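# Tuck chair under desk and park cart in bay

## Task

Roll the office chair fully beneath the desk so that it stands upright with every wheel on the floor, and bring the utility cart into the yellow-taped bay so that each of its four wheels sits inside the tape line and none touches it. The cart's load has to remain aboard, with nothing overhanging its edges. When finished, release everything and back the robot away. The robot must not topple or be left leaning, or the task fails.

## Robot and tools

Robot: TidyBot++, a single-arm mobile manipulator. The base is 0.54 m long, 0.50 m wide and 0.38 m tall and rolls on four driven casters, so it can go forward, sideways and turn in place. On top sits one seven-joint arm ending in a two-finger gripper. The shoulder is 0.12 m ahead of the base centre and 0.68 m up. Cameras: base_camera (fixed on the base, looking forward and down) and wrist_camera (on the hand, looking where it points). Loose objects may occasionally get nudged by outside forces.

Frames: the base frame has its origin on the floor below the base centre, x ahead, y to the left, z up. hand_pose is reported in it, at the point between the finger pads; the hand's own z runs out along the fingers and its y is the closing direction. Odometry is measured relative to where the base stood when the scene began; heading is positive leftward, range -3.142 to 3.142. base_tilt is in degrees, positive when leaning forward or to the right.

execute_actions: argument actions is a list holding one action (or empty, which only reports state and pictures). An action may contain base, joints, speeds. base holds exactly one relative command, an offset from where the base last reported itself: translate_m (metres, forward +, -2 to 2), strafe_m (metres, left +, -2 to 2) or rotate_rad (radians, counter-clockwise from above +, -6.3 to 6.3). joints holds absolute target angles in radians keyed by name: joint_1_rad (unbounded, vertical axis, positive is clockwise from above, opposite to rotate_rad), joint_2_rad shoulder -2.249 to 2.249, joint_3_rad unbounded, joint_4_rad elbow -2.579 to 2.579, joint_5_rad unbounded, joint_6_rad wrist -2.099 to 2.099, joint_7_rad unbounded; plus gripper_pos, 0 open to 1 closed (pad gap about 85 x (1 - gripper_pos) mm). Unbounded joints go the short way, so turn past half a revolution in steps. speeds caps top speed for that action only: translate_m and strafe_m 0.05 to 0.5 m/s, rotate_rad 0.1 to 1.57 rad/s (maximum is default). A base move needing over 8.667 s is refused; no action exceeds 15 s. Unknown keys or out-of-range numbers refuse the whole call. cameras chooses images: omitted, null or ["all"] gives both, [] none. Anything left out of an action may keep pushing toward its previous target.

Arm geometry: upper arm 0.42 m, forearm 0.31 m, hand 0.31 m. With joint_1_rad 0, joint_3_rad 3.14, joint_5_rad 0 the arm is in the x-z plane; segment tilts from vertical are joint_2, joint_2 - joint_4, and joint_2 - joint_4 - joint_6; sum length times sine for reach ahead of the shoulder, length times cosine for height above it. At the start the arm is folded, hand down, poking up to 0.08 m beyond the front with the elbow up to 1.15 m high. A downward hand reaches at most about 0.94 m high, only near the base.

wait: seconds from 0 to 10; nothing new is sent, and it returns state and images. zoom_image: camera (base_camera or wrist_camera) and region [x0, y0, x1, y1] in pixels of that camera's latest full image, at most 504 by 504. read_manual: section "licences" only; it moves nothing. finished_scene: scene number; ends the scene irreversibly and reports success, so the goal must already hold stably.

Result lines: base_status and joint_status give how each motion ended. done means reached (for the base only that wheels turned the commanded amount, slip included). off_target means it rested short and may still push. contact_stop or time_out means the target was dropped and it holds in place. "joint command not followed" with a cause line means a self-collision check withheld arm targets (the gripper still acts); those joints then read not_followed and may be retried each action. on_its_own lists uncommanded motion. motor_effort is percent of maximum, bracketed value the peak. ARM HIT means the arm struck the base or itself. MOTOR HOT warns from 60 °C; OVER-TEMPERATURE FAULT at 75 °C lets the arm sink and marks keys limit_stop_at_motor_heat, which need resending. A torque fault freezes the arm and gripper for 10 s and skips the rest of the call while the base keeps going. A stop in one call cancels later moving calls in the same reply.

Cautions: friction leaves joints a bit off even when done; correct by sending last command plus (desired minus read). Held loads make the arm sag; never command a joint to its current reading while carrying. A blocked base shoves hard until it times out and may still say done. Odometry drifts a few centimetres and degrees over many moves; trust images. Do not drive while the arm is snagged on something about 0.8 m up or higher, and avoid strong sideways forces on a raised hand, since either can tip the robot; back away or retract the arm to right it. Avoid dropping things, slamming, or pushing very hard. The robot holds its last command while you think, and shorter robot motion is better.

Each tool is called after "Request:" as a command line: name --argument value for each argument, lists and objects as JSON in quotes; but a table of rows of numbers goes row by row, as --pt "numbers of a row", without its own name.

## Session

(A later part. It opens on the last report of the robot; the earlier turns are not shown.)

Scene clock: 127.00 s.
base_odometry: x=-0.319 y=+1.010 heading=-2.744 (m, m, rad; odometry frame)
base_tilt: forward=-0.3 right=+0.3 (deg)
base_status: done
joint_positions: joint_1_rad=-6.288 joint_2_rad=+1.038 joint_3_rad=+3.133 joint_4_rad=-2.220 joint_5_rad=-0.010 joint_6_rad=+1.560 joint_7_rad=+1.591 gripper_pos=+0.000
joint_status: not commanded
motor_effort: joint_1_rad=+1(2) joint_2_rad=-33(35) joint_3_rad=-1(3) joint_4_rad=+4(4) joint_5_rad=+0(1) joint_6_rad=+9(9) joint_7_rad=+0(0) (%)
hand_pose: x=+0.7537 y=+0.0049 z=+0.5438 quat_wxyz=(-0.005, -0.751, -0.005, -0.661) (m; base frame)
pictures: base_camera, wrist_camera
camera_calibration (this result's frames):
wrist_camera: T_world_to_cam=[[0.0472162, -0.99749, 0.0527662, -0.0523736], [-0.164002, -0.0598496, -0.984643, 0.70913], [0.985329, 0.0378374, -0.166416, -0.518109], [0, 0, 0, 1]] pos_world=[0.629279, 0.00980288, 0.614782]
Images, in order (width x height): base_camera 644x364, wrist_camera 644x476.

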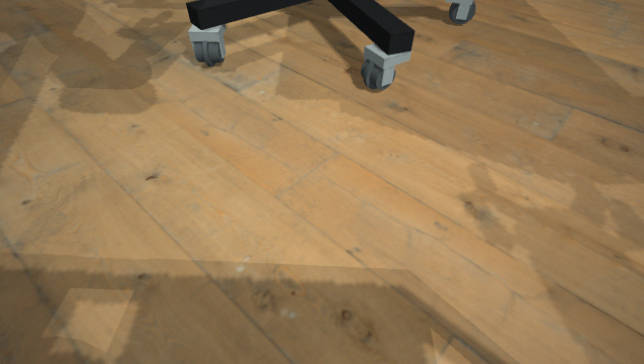

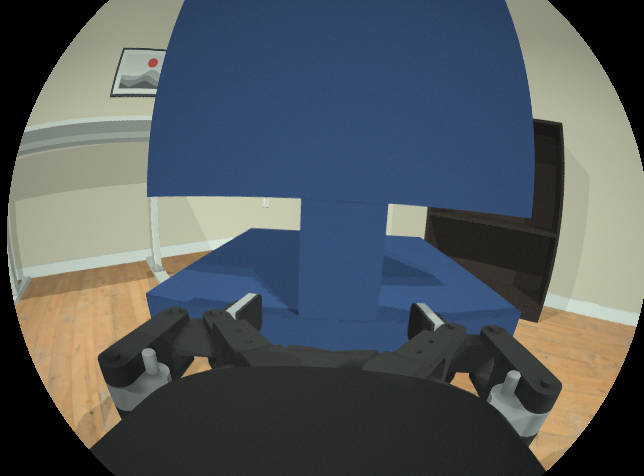

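Request:
execute_actions --actions '[{"base":{"strafe_m":-0.004}}]' --cameras '[]'

Request:
execute_actions --actions '[{"base":{"translate_m":0.15},"speeds":{"translate_m":0.07}}]'

Scene clock: 129.43 s.
base_odometry: x=-0.321 y=+1.014 heading=-2.744 (m, m, rad; odometry frame)
base_tilt: forward=-0.3 right=+0.3 (deg)
base_status: done
joint_positions: joint_1_rad=-6.286 joint_2_rad=+1.038 joint_3_rad=+3.133 joint_4_rad=-2.220 joint_5_rad=-0.010 joint_6_rad=+1.560 joint_7_rad=+1.591 gripper_pos=+0.000
joint_status: not commanded
motor_effort: joint_1_rad=+1(4) joint_2_rad=-33(34) joint_3_rad=-1(4) joint_4_rad=+3(4) joint_5_rad=+0(2) joint_6_rad=+9(9) joint_7_rad=+0(0) (%)
hand_pose: x=+0.7537 y=+0.0040 z=+0.5438 quat_wxyz=(-0.005, -0.751, -0.005, -0.661) (m; base frame)
pictures: none
No camera images: the call's "cameras" was empty. Leave "cameras" out to get every camera's image.

Scene clock: 132.07 s.
base_odometry: x=-0.459 y=+0.955 heading=-2.744 (m, m, rad; odometry frame)
base_tilt: forward=-0.2 right=+0.2 (deg)
base_status: done
joint_positions: joint_1_rad=-6.286 joint_2_rad=+1.038 joint_3_rad=+3.133 joint_4_rad=-2.220 joint_5_rad=-0.010 joint_6_rad=+1.560 joint_7_rad=+1.591 gripper_pos=+0.000
joint_status: not commanded
motor_effort: joint_1_rad=+2(0) joint_2_rad=-33(35) joint_3_rad=-1(1) joint_4_rad=+4(5) joint_5_rad=+0(1) joint_6_rad=+9(9) joint_7_rad=+0(0) (%)
hand_pose: x=+0.7537 y=+0.0040 z=+0.5438 quat_wxyz=(-0.005, -0.751, -0.005, -0.661) (m; base frame)
pictures: base_camera, wrist_camera
camera_calibration (this result's frames):
wrist_camera: T_world_to_cam=[[0.0458234, -0.997556, 0.0527554, -0.0522029], [-0.164229, -0.0596153, -0.984619, 0.709198], [0.985357, 0.0364546, -0.16656, -0.517965], [0, 0, 0, 1]] pos_world=[0.629244, 0.00908596, 0.614772]
Images, in order (width x height): base_camera 644x364, wrist_camera 644x476.

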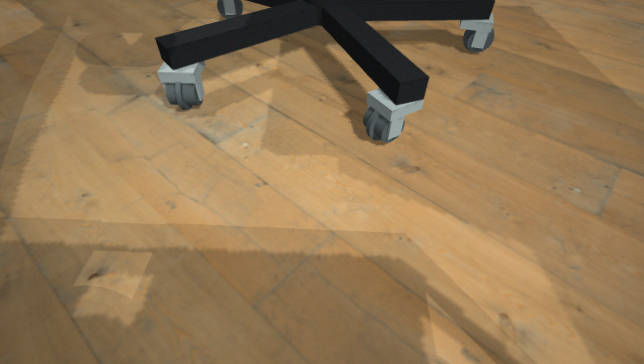

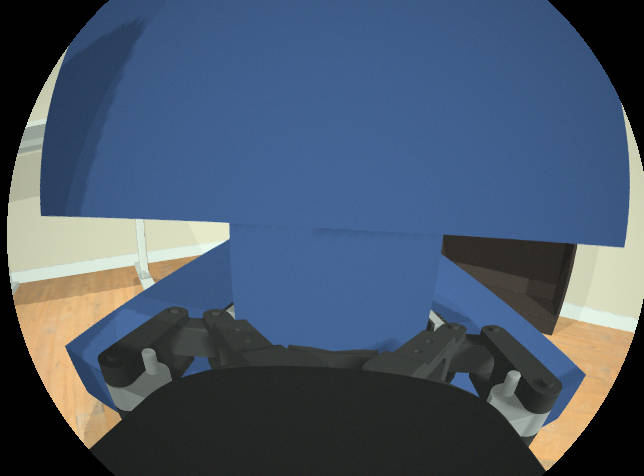

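Request:
execute_actions --actions '[{"joints":{"gripper_pos":1}}]' --cameras '[]'

Request:
execute_actions --actions '[{"base":{"rotate_rad":0.88},"speeds":{"rotate_rad":0.17}}]'

Scene clock: 135.30 s.
base_odometry: x=-0.459 y=+0.955 heading=-2.744 (m, m, rad; odometry frame)
base_tilt: forward=-0.3 right=+0.2 (deg)
base_status: not commanded
joint_positions: joint_1_rad=-6.287 joint_2_rad=+1.038 joint_3_rad=+3.132 joint_4_rad=-2.221 joint_5_rad=-0.007 joint_6_rad=+1.560 joint_7_rad=+1.591 gripper_pos=+0.089
joint_status: gripper_pos off_target (ended at +0.089, target +1.000)
motor_effort: joint_1_rad=+1(5) joint_2_rad=-32(33) joint_3_rad=-1(2) joint_4_rad=+4(6) joint_5_rad=+0(3) joint_6_rad=+7(9) joint_7_rad=-1(1) (%)
hand_pose: x=+0.7532 y=+0.0063 z=+0.5438 quat_wxyz=(-0.003, -0.751, -0.006, -0.660) (m; base frame)
pictures: none
No camera images: the call's "cameras" was empty. Leave "cameras" out to get every camera's image.

Scene clock: 144.60 s.
base_odometry: x=-0.459 y=+0.955 heading=-1.874 (m, m, rad; odometry frame)
base_tilt: forward=-0.3 right=+0.3 (deg)
base_status: rotate_rad time_out (by the wheels' count: +0.870 of +0.880)
joint_positions: joint_1_rad=-6.191 joint_2_rad=+1.040 joint_3_rad=+3.189 joint_4_rad=-2.223 joint_5_rad=-0.118 joint_6_rad=+1.560 joint_7_rad=+1.529 gripper_pos=+0.090
joint_status: not commanded
motor_effort: joint_1_rad=-16(27) joint_2_rad=-32(36) joint_3_rad=-9(14) joint_4_rad=+2(7) joint_5_rad=+15(25) joint_6_rad=+8(13) joint_7_rad=+4(10) (%)
hand_pose: x=+0.7417 y=-0.1138 z=+0.5436 quat_wxyz=(-0.084, -0.745, +0.085, -0.656) (m; base frame)
pictures: base_camera, wrist_camera
camera_calibration (this result's frames):
wrist_camera: T_world_to_cam=[[-0.191705, -0.980104, 0.051438, 0.00972161], [-0.171349, -0.0181819, -0.985043, 0.710327], [0.966379, -0.197652, -0.164454, -0.515612], [0, 0, 0, 1]] pos_world=[0.621854, -0.0794682, 0.614408]
Images, in order (width x height): base_camera 644x364, wrist_camera 644x476.

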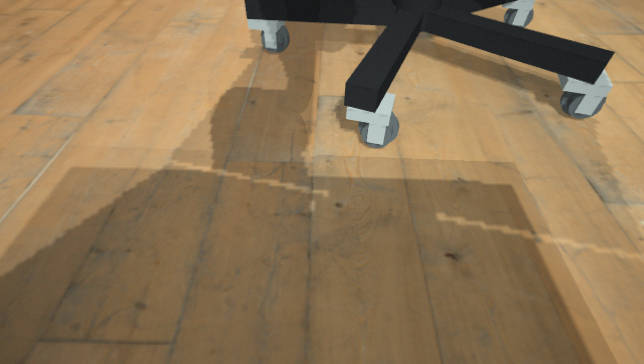

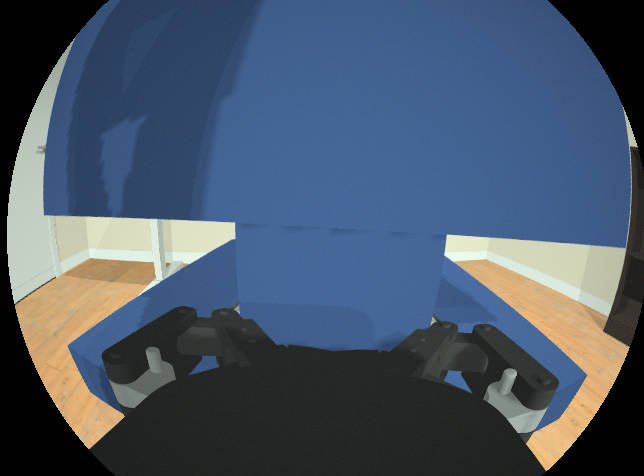

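Request:
execute_actions --actions '[{"base":{"translate_m":0.5},"speeds":{"translate_m":0.15},"joints":{"joint_1_rad":-0.12}}]'

Scene clock: 149.47 s.
base_odometry: x=-0.608 y=+0.478 heading=-1.873 (m, m, rad; odometry frame)
base_tilt: forward=-0.3 right=+0.2 (deg)
base_status: done
joint_positions: joint_1_rad=-6.413 joint_2_rad=+1.038 joint_3_rad=+3.142 joint_4_rad=-2.237 joint_5_rad=+0.002 joint_6_rad=+1.574 joint_7_rad=+1.583 gripper_pos=+0.090
joint_status: all done
motor_effort: joint_1_rad=+6(26) joint_2_rad=-33(35) joint_3_rad=-1(13) joint_4_rad=+5(12) joint_5_rad=-3(25) joint_6_rad=+10(12) joint_7_rad=-5(11) (%)
hand_pose: x=+0.7428 y=+0.0828 z=+0.5437 quat_wxyz=(+0.039, -0.750, -0.054, -0.658) (m; base frame)
pictures: base_camera, wrist_camera
camera_calibration (this result's frames):
wrist_camera: T_world_to_cam=[[0.176998, -0.982897, 0.0508453, -0.0706867], [-0.157808, -0.0793344, -0.984278, 0.708697], [0.971477, 0.166191, -0.169151, -0.509147], [0, 0, 0, 1]] pos_world=[0.618975, 0.0713621, 0.615026]
Images, in order (width x height): base_camera 644x364, wrist_camera 644x476.

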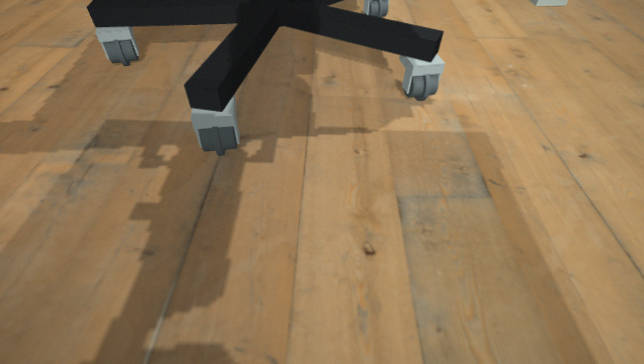

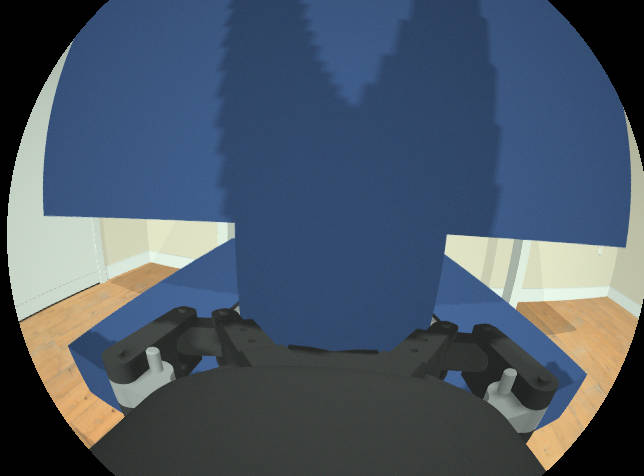

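Request:
execute_actions --actions '[{"base":{"strafe_m":0.08},"speeds":{"strafe_m":0.1},"joints":{"joint_1_rad":-0.02}}]' --cameras '[]'

Request:
execute_actions --actions '[{"base":{"translate_m":0.36},"speeds":{"translate_m":0.12}}]'

Request:
execute_actions --actions '[{"base":{"translate_m":0.06},"speeds":{"translate_m":0.05}}]'

Scene clock: 154.10 s.
base_odometry: x=-0.531 y=+0.454 heading=-1.873 (m, m, rad; odometry frame)
base_tilt: forward=-0.3 right=+0.3 (deg)
base_status: done
joint_positions: joint_1_rad=-6.310 joint_2_rad=+1.035 joint_3_rad=+3.139 joint_4_rad=-2.246 joint_5_rad=+0.008 joint_6_rad=+1.574 joint_7_rad=+1.588 gripper_pos=+0.090
joint_status: all done
motor_effort: joint_1_rad=+1(7) joint_2_rad=-30(34) joint_3_rad=-3(5) joint_4_rad=+8(10) joint_5_rad=+1(5) joint_6_rad=+5(10) joint_7_rad=-3(6) (%)
hand_pose: x=+0.7451 y=+0.0223 z=+0.5431 quat_wxyz=(+0.008, -0.753, -0.019, -0.657) (m; base frame)
pictures: none
No camera images: the call's "cameras" was empty. Leave "cameras" out to get every camera's image.

Scene clock: 157.70 s.
base_odometry: x=-0.638 y=+0.110 heading=-1.873 (m, m, rad; odometry frame)
base_tilt: forward=-0.2 right=+0.2 (deg)
base_status: done
joint_positions: joint_1_rad=-6.340 joint_2_rad=+1.039 joint_3_rad=+3.129 joint_4_rad=-2.244 joint_5_rad=+0.036 joint_6_rad=+1.581 joint_7_rad=+1.599 gripper_pos=+0.090
joint_status: not commanded
motor_effort: joint_1_rad=+9(11) joint_2_rad=-34(37) joint_3_rad=+0(4) joint_4_rad=+6(13) joint_5_rad=-6(9) joint_6_rad=+11(12) joint_7_rad=-7(7) (%)
hand_pose: x=+0.7436 y=+0.0536 z=+0.5437 quat_wxyz=(+0.029, -0.751, -0.043, -0.659) (m; base frame)
pictures: base_camera, wrist_camera
camera_calibration (this result's frames):
wrist_camera: T_world_to_cam=[[0.147708, -0.987748, 0.0503701, -0.0771907], [-0.160648, -0.0742134, -0.984218, 0.708322], [0.975897, 0.137285, -0.169641, -0.506516], [0, 0, 0, 1]] pos_world=[0.619499, 0.0458591, 0.615106]
Images, in order (width x height): base_camera 644x364, wrist_camera 644x476.

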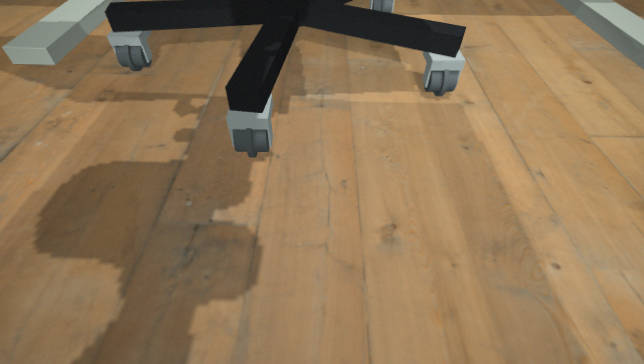

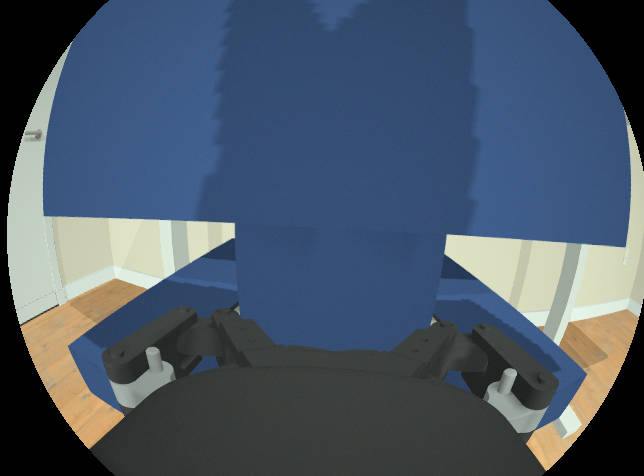

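Scene clock: 159.40 s.
base_odometry: x=-0.656 y=+0.053 heading=-1.872 (m, m, rad; odometry frame)
base_tilt: forward=-0.3 right=+0.3 (deg)
base_status: done
joint_positions: joint_1_rad=-6.342 joint_2_rad=+1.036 joint_3_rad=+3.128 joint_4_rad=-2.253 joint_5_rad=+0.039 joint_6_rad=+1.581 joint_7_rad=+1.601 gripper_pos=+0.090
joint_status: not commanded
motor_effort: joint_1_rad=+10(12) joint_2_rad=-32(36) joint_3_rad=+1(2) joint_4_rad=+9(13) joint_5_rad=-8(9) joint_6_rad=+7(11) joint_7_rad=-7(8) (%)
hand_pose: x=+0.7407 y=+0.0558 z=+0.5433 quat_wxyz=(+0.031, -0.752, -0.044, -0.657) (m; base frame)
pictures: base_camera, wrist_camera
camera_calibration (this result's frames):
wrist_camera: T_world_to_cam=[[0.152691, -0.987013, 0.0499153, -0.078097], [-0.165522, -0.0753349, -0.983325, 0.71087], [0.974314, 0.141882, -0.174875, -0.500333], [0, 0, 0, 1]] pos_world=[0.617071, 0.047459, 0.615418]
Images, in order (width x height): base_camera 644x364, wrist_camera 644x476.

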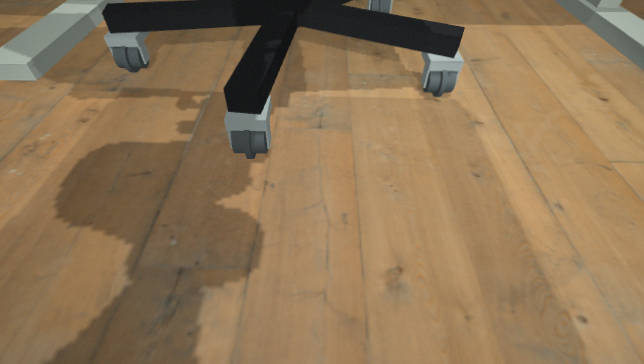

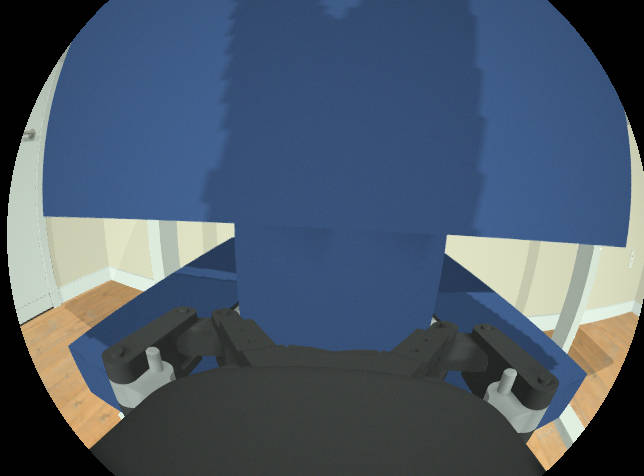

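Request:
execute_actions --actions '[{"base":{"translate_m":0.06},"speeds":{"translate_m":0.05},"joints":{"joint_1_rad":0.13}}]'

Request:
execute_actions --actions '[{"base":{"translate_m":0.04},"speeds":{"translate_m":0.05},"joints":{"joint_1_rad":0.08}}]'

Scene clock: 162.90 s.
base_odometry: x=-0.673 y=-0.003 heading=-1.872 (m, m, rad; odometry frame)
base_tilt: forward=-0.3 right=+0.2 (deg)
base_status: done
joint_positions: joint_1_rad=-6.246 joint_2_rad=+1.022 joint_3_rad=+3.089 joint_4_rad=-2.330 joint_5_rad=+0.035 joint_6_rad=+1.606 joint_7_rad=+1.630 gripper_pos=+0.090
joint_status: joint_1_rad off_target (ended at -6.246, target -6.153)
motor_effort: joint_1_rad=+16(22) joint_2_rad=-25(34) joint_3_rad=+8(9) joint_4_rad=+19(26) joint_5_rad=-4(15) joint_6_rad=+2(8) joint_7_rad=-6(13) (%)
hand_pose: x=+0.7185 y=+0.0130 z=+0.5415 quat_wxyz=(+0.009, -0.765, -0.015, -0.644) (m; base frame)
pictures: base_camera, wrist_camera
camera_calibration (this result's frames):
wrist_camera: T_world_to_cam=[[0.082394, -0.995707, 0.042168, -0.0620096], [-0.206427, -0.0584453, -0.976715, 0.727735], [0.974987, 0.0717708, -0.210356, -0.453266], [0, 0, 0, 1]] pos_world=[0.597261, 0.0133206, 0.618057]
Images, in order (width x height): base_camera 644x364, wrist_camera 644x476.

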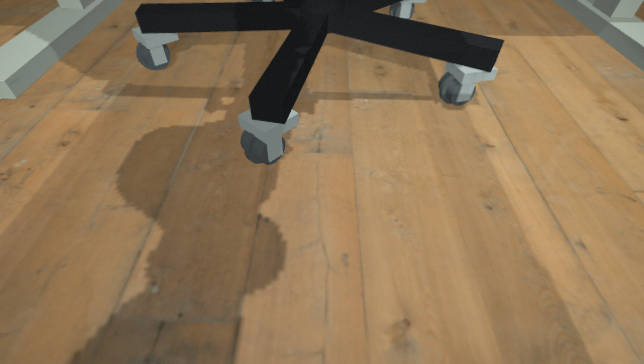

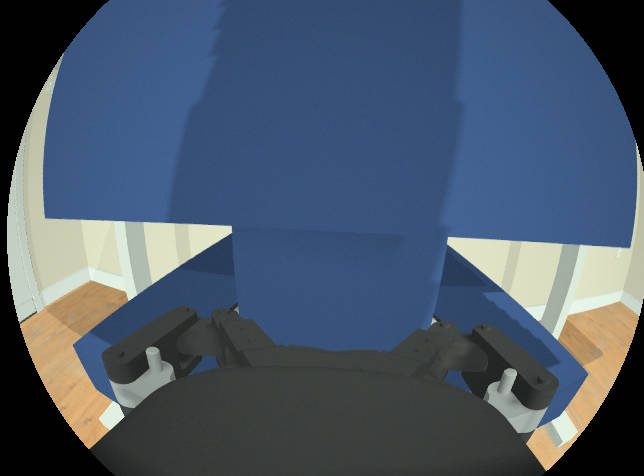

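Scene clock: 177.90 s.
base_odometry: x=-0.684 y=-0.038 heading=-1.871 (m, m, rad; odometry frame)
base_tilt: forward=-0.3 right=+0.2 (deg)
base_status: translate_m time_out (by the wheels' count: +0.036 of +0.040)
joint_positions: joint_1_rad=-6.250 joint_2_rad=+1.004 joint_3_rad=+3.091 joint_4_rad=-2.434 joint_5_rad=+0.025 joint_6_rad=+1.641 joint_7_rad=+1.627 gripper_pos=+0.090
joint_status: joint_1_rad off_target (ended at -6.250, target -6.203)
motor_effort: joint_1_rad=+10(18) joint_2_rad=-22(31) joint_3_rad=+5(9) joint_4_rad=+37(42) joint_5_rad=-6(7) joint_6_rad=-2(8) joint_7_rad=-5(6) (%)
hand_pose: x=+0.6854 y=+0.0118 z=+0.5390 quat_wxyz=(+0.008, -0.781, -0.013, -0.624) (m; base frame)
pictures: base_camera, wrist_camera
camera_calibration (this result's frames):
wrist_camera: T_world_to_cam=[[0.0791633, -0.996104, 0.0388627, -0.0564463], [-0.255967, -0.0579895, -0.964945, 0.746043], [0.963439, 0.0664406, -0.25956, -0.386987], [0, 0, 0, 1]] pos_world=[0.568269, 0.012748, 0.621637]
Images, in order (width x height): base_camera 644x364, wrist_camera 644x476.

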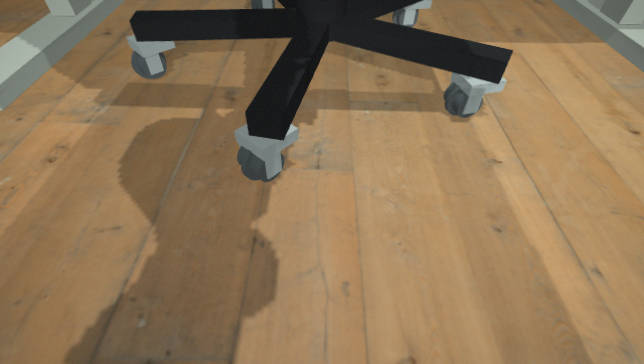

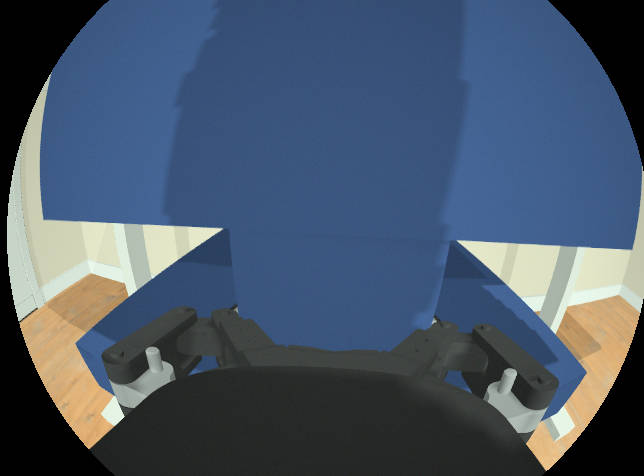

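Against the desk. Relieve, release, retreat.

Request:
execute_actions --actions '[{"base":{"translate_m":-0.055},"joints":{"joint_1_rad":0.02}}]' --cameras '[]'

Request:
execute_actions --actions '[{"joints":{"gripper_pos":0}}]' --cameras '[]'

Request:
execute_actions --actions '[{"base":{"translate_m":-0.55},"speeds":{"translate_m":0.3}}]'

Request:
execute_actions --actions '[{"joints":{"joint_1_rad":-1.6,"joint_2_rad":-0.3,"joint_6_rad":-0.2}}]'

Scene clock: 181.80 s.
base_odometry: x=-0.668 y=+0.015 heading=-1.870 (m, m, rad; odometry frame)
base_tilt: forward=-0.3 right=+0.3 (deg)
base_status: done
joint_positions: joint_1_rad=-6.268 joint_2_rad=+1.042 joint_3_rad=+3.111 joint_4_rad=-2.262 joint_5_rad=+0.025 joint_6_rad=+1.598 joint_7_rad=+1.609 gripper_pos=+0.091
joint_status: all done
motor_effort: joint_1_rad=+5(10) joint_2_rad=-32(35) joint_3_rad=+0(4) joint_4_rad=+9(41) joint_5_rad=-3(6) joint_6_rad=+10(13) joint_7_rad=-3(5) (%)
hand_pose: x=+0.7398 y=+0.0130 z=+0.5428 quat_wxyz=(+0.007, -0.753, -0.014, -0.658) (m; base frame)
pictures: none
No camera images: the call's "cameras" was empty. Leave "cameras" out to get every camera's image.

Scene clock: 182.97 s.
base_odometry: x=-0.668 y=+0.015 heading=-1.870 (m, m, rad; odometry frame)
base_tilt: forward=-0.3 right=+0.3 (deg)
base_status: not commanded
joint_positions: joint_1_rad=-6.271 joint_2_rad=+1.043 joint_3_rad=+3.112 joint_4_rad=-2.244 joint_5_rad=+0.024 joint_6_rad=+1.598 joint_7_rad=+1.592 gripper_pos=+0.000
joint_status: all done
motor_effort: joint_1_rad=+1(11) joint_2_rad=-31(36) joint_3_rad=-1(4) joint_4_rad=+6(11) joint_5_rad=+0(7) joint_6_rad=+7(12) joint_7_rad=+0(3) (%)
hand_pose: x=+0.7457 y=+0.0139 z=+0.5463 quat_wxyz=(+0.013, -0.748, -0.008, -0.664) (m; base frame)
pictures: none
No camera images: the call's "cameras" was empty. Leave "cameras" out to get every camera's image.

Scene clock: 185.80 s.
base_odometry: x=-0.505 y=+0.540 heading=-1.871 (m, m, rad; odometry frame)
base_tilt: forward=-0.3 right=+0.3 (deg)
base_status: done
joint_positions: joint_1_rad=-6.270 joint_2_rad=+1.042 joint_3_rad=+3.117 joint_4_rad=-2.225 joint_5_rad=+0.021 joint_6_rad=+1.598 joint_7_rad=+1.592 gripper_pos=+0.000
joint_status: not commanded
motor_effort: joint_1_rad=+1(6) joint_2_rad=-33(34) joint_3_rad=-2(3) joint_4_rad=+3(6) joint_5_rad=+0(3) joint_6_rad=+8(9) joint_7_rad=+0(0) (%)
hand_pose: x=+0.7526 y=+0.0103 z=+0.5523 quat_wxyz=(+0.009, -0.741, -0.007, -0.672) (m; base frame)
pictures: base_camera, wrist_camera
camera_calibration (this result's frames):
wrist_camera: T_world_to_cam=[[0.066653, -0.997085, 0.0371314, -0.0533821], [-0.133707, -0.0458042, -0.989962, 0.697625], [0.988777, 0.0610192, -0.13637, -0.53524], [0, 0, 0, 1]] pos_world=[0.626068, 0.0113876, 0.619614]
Images, in order (width x height): base_camera 644x364, wrist_camera 644x476.

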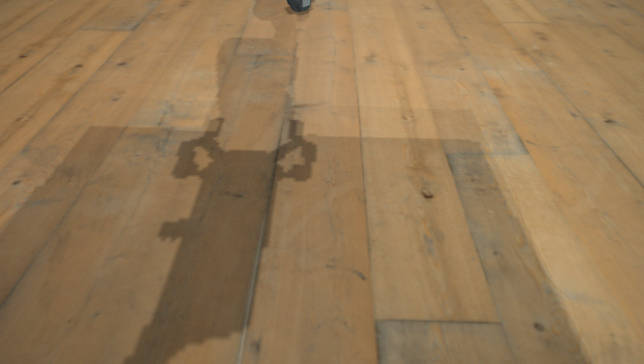

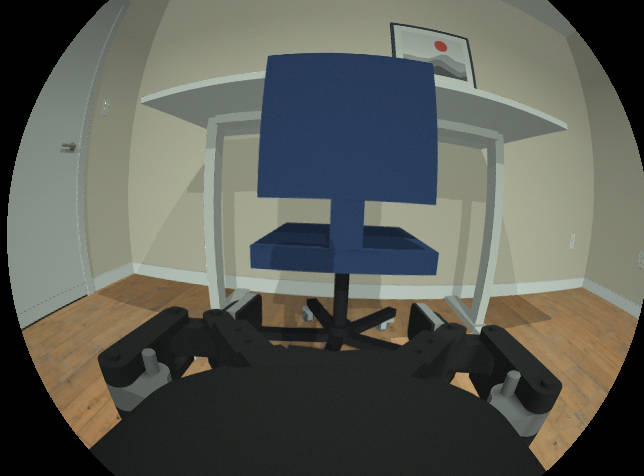

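Scene clock: 188.67 s.
base_odometry: x=-0.505 y=+0.540 heading=-1.871 (m, m, rad; odometry frame)
base_tilt: forward=-0.3 right=+0.3 (deg)
base_status: not commanded
joint_positions: joint_1_rad=-7.869 joint_2_rad=-0.293 joint_3_rad=+3.121 joint_4_rad=-2.225 joint_5_rad=+0.019 joint_6_rad=-0.157 joint_7_rad=+1.592 gripper_pos=+0.000
joint_status: all done
motor_effort: joint_1_rad=+1(1) joint_2_rad=-9(33) joint_3_rad=+0(3) joint_4_rad=+19(19) joint_5_rad=+0(1) joint_6_rad=+8(9) joint_7_rad=+0(0) (%)
hand_pose: x=+0.1022 y=+0.4425 z=+0.8192 quat_wxyz=(+0.351, -0.587, -0.635, -0.359) (m; base frame)
pictures: base_camera, wrist_camera
camera_calibration (this result's frames):
wrist_camera: T_world_to_cam=[[0.992217, 0.108857, 0.0604556, -0.192078], [0.108872, -0.522811, -0.845467, 0.962564], [-0.0604281, 0.845469, -0.530594, 0.200967], [0, 0, 0, 1]] pos_world=[0.0979306, 0.354237, 0.93206]
Images, in order (width x height): base_camera 644x364, wrist_camera 644x476.

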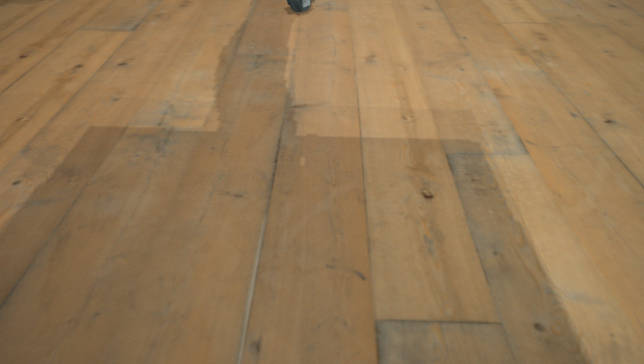

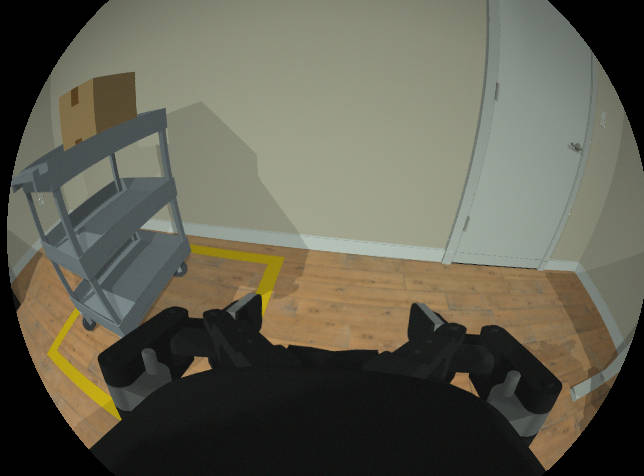

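Request:
finished_scene --scene 1

The scene is finished: the task was done.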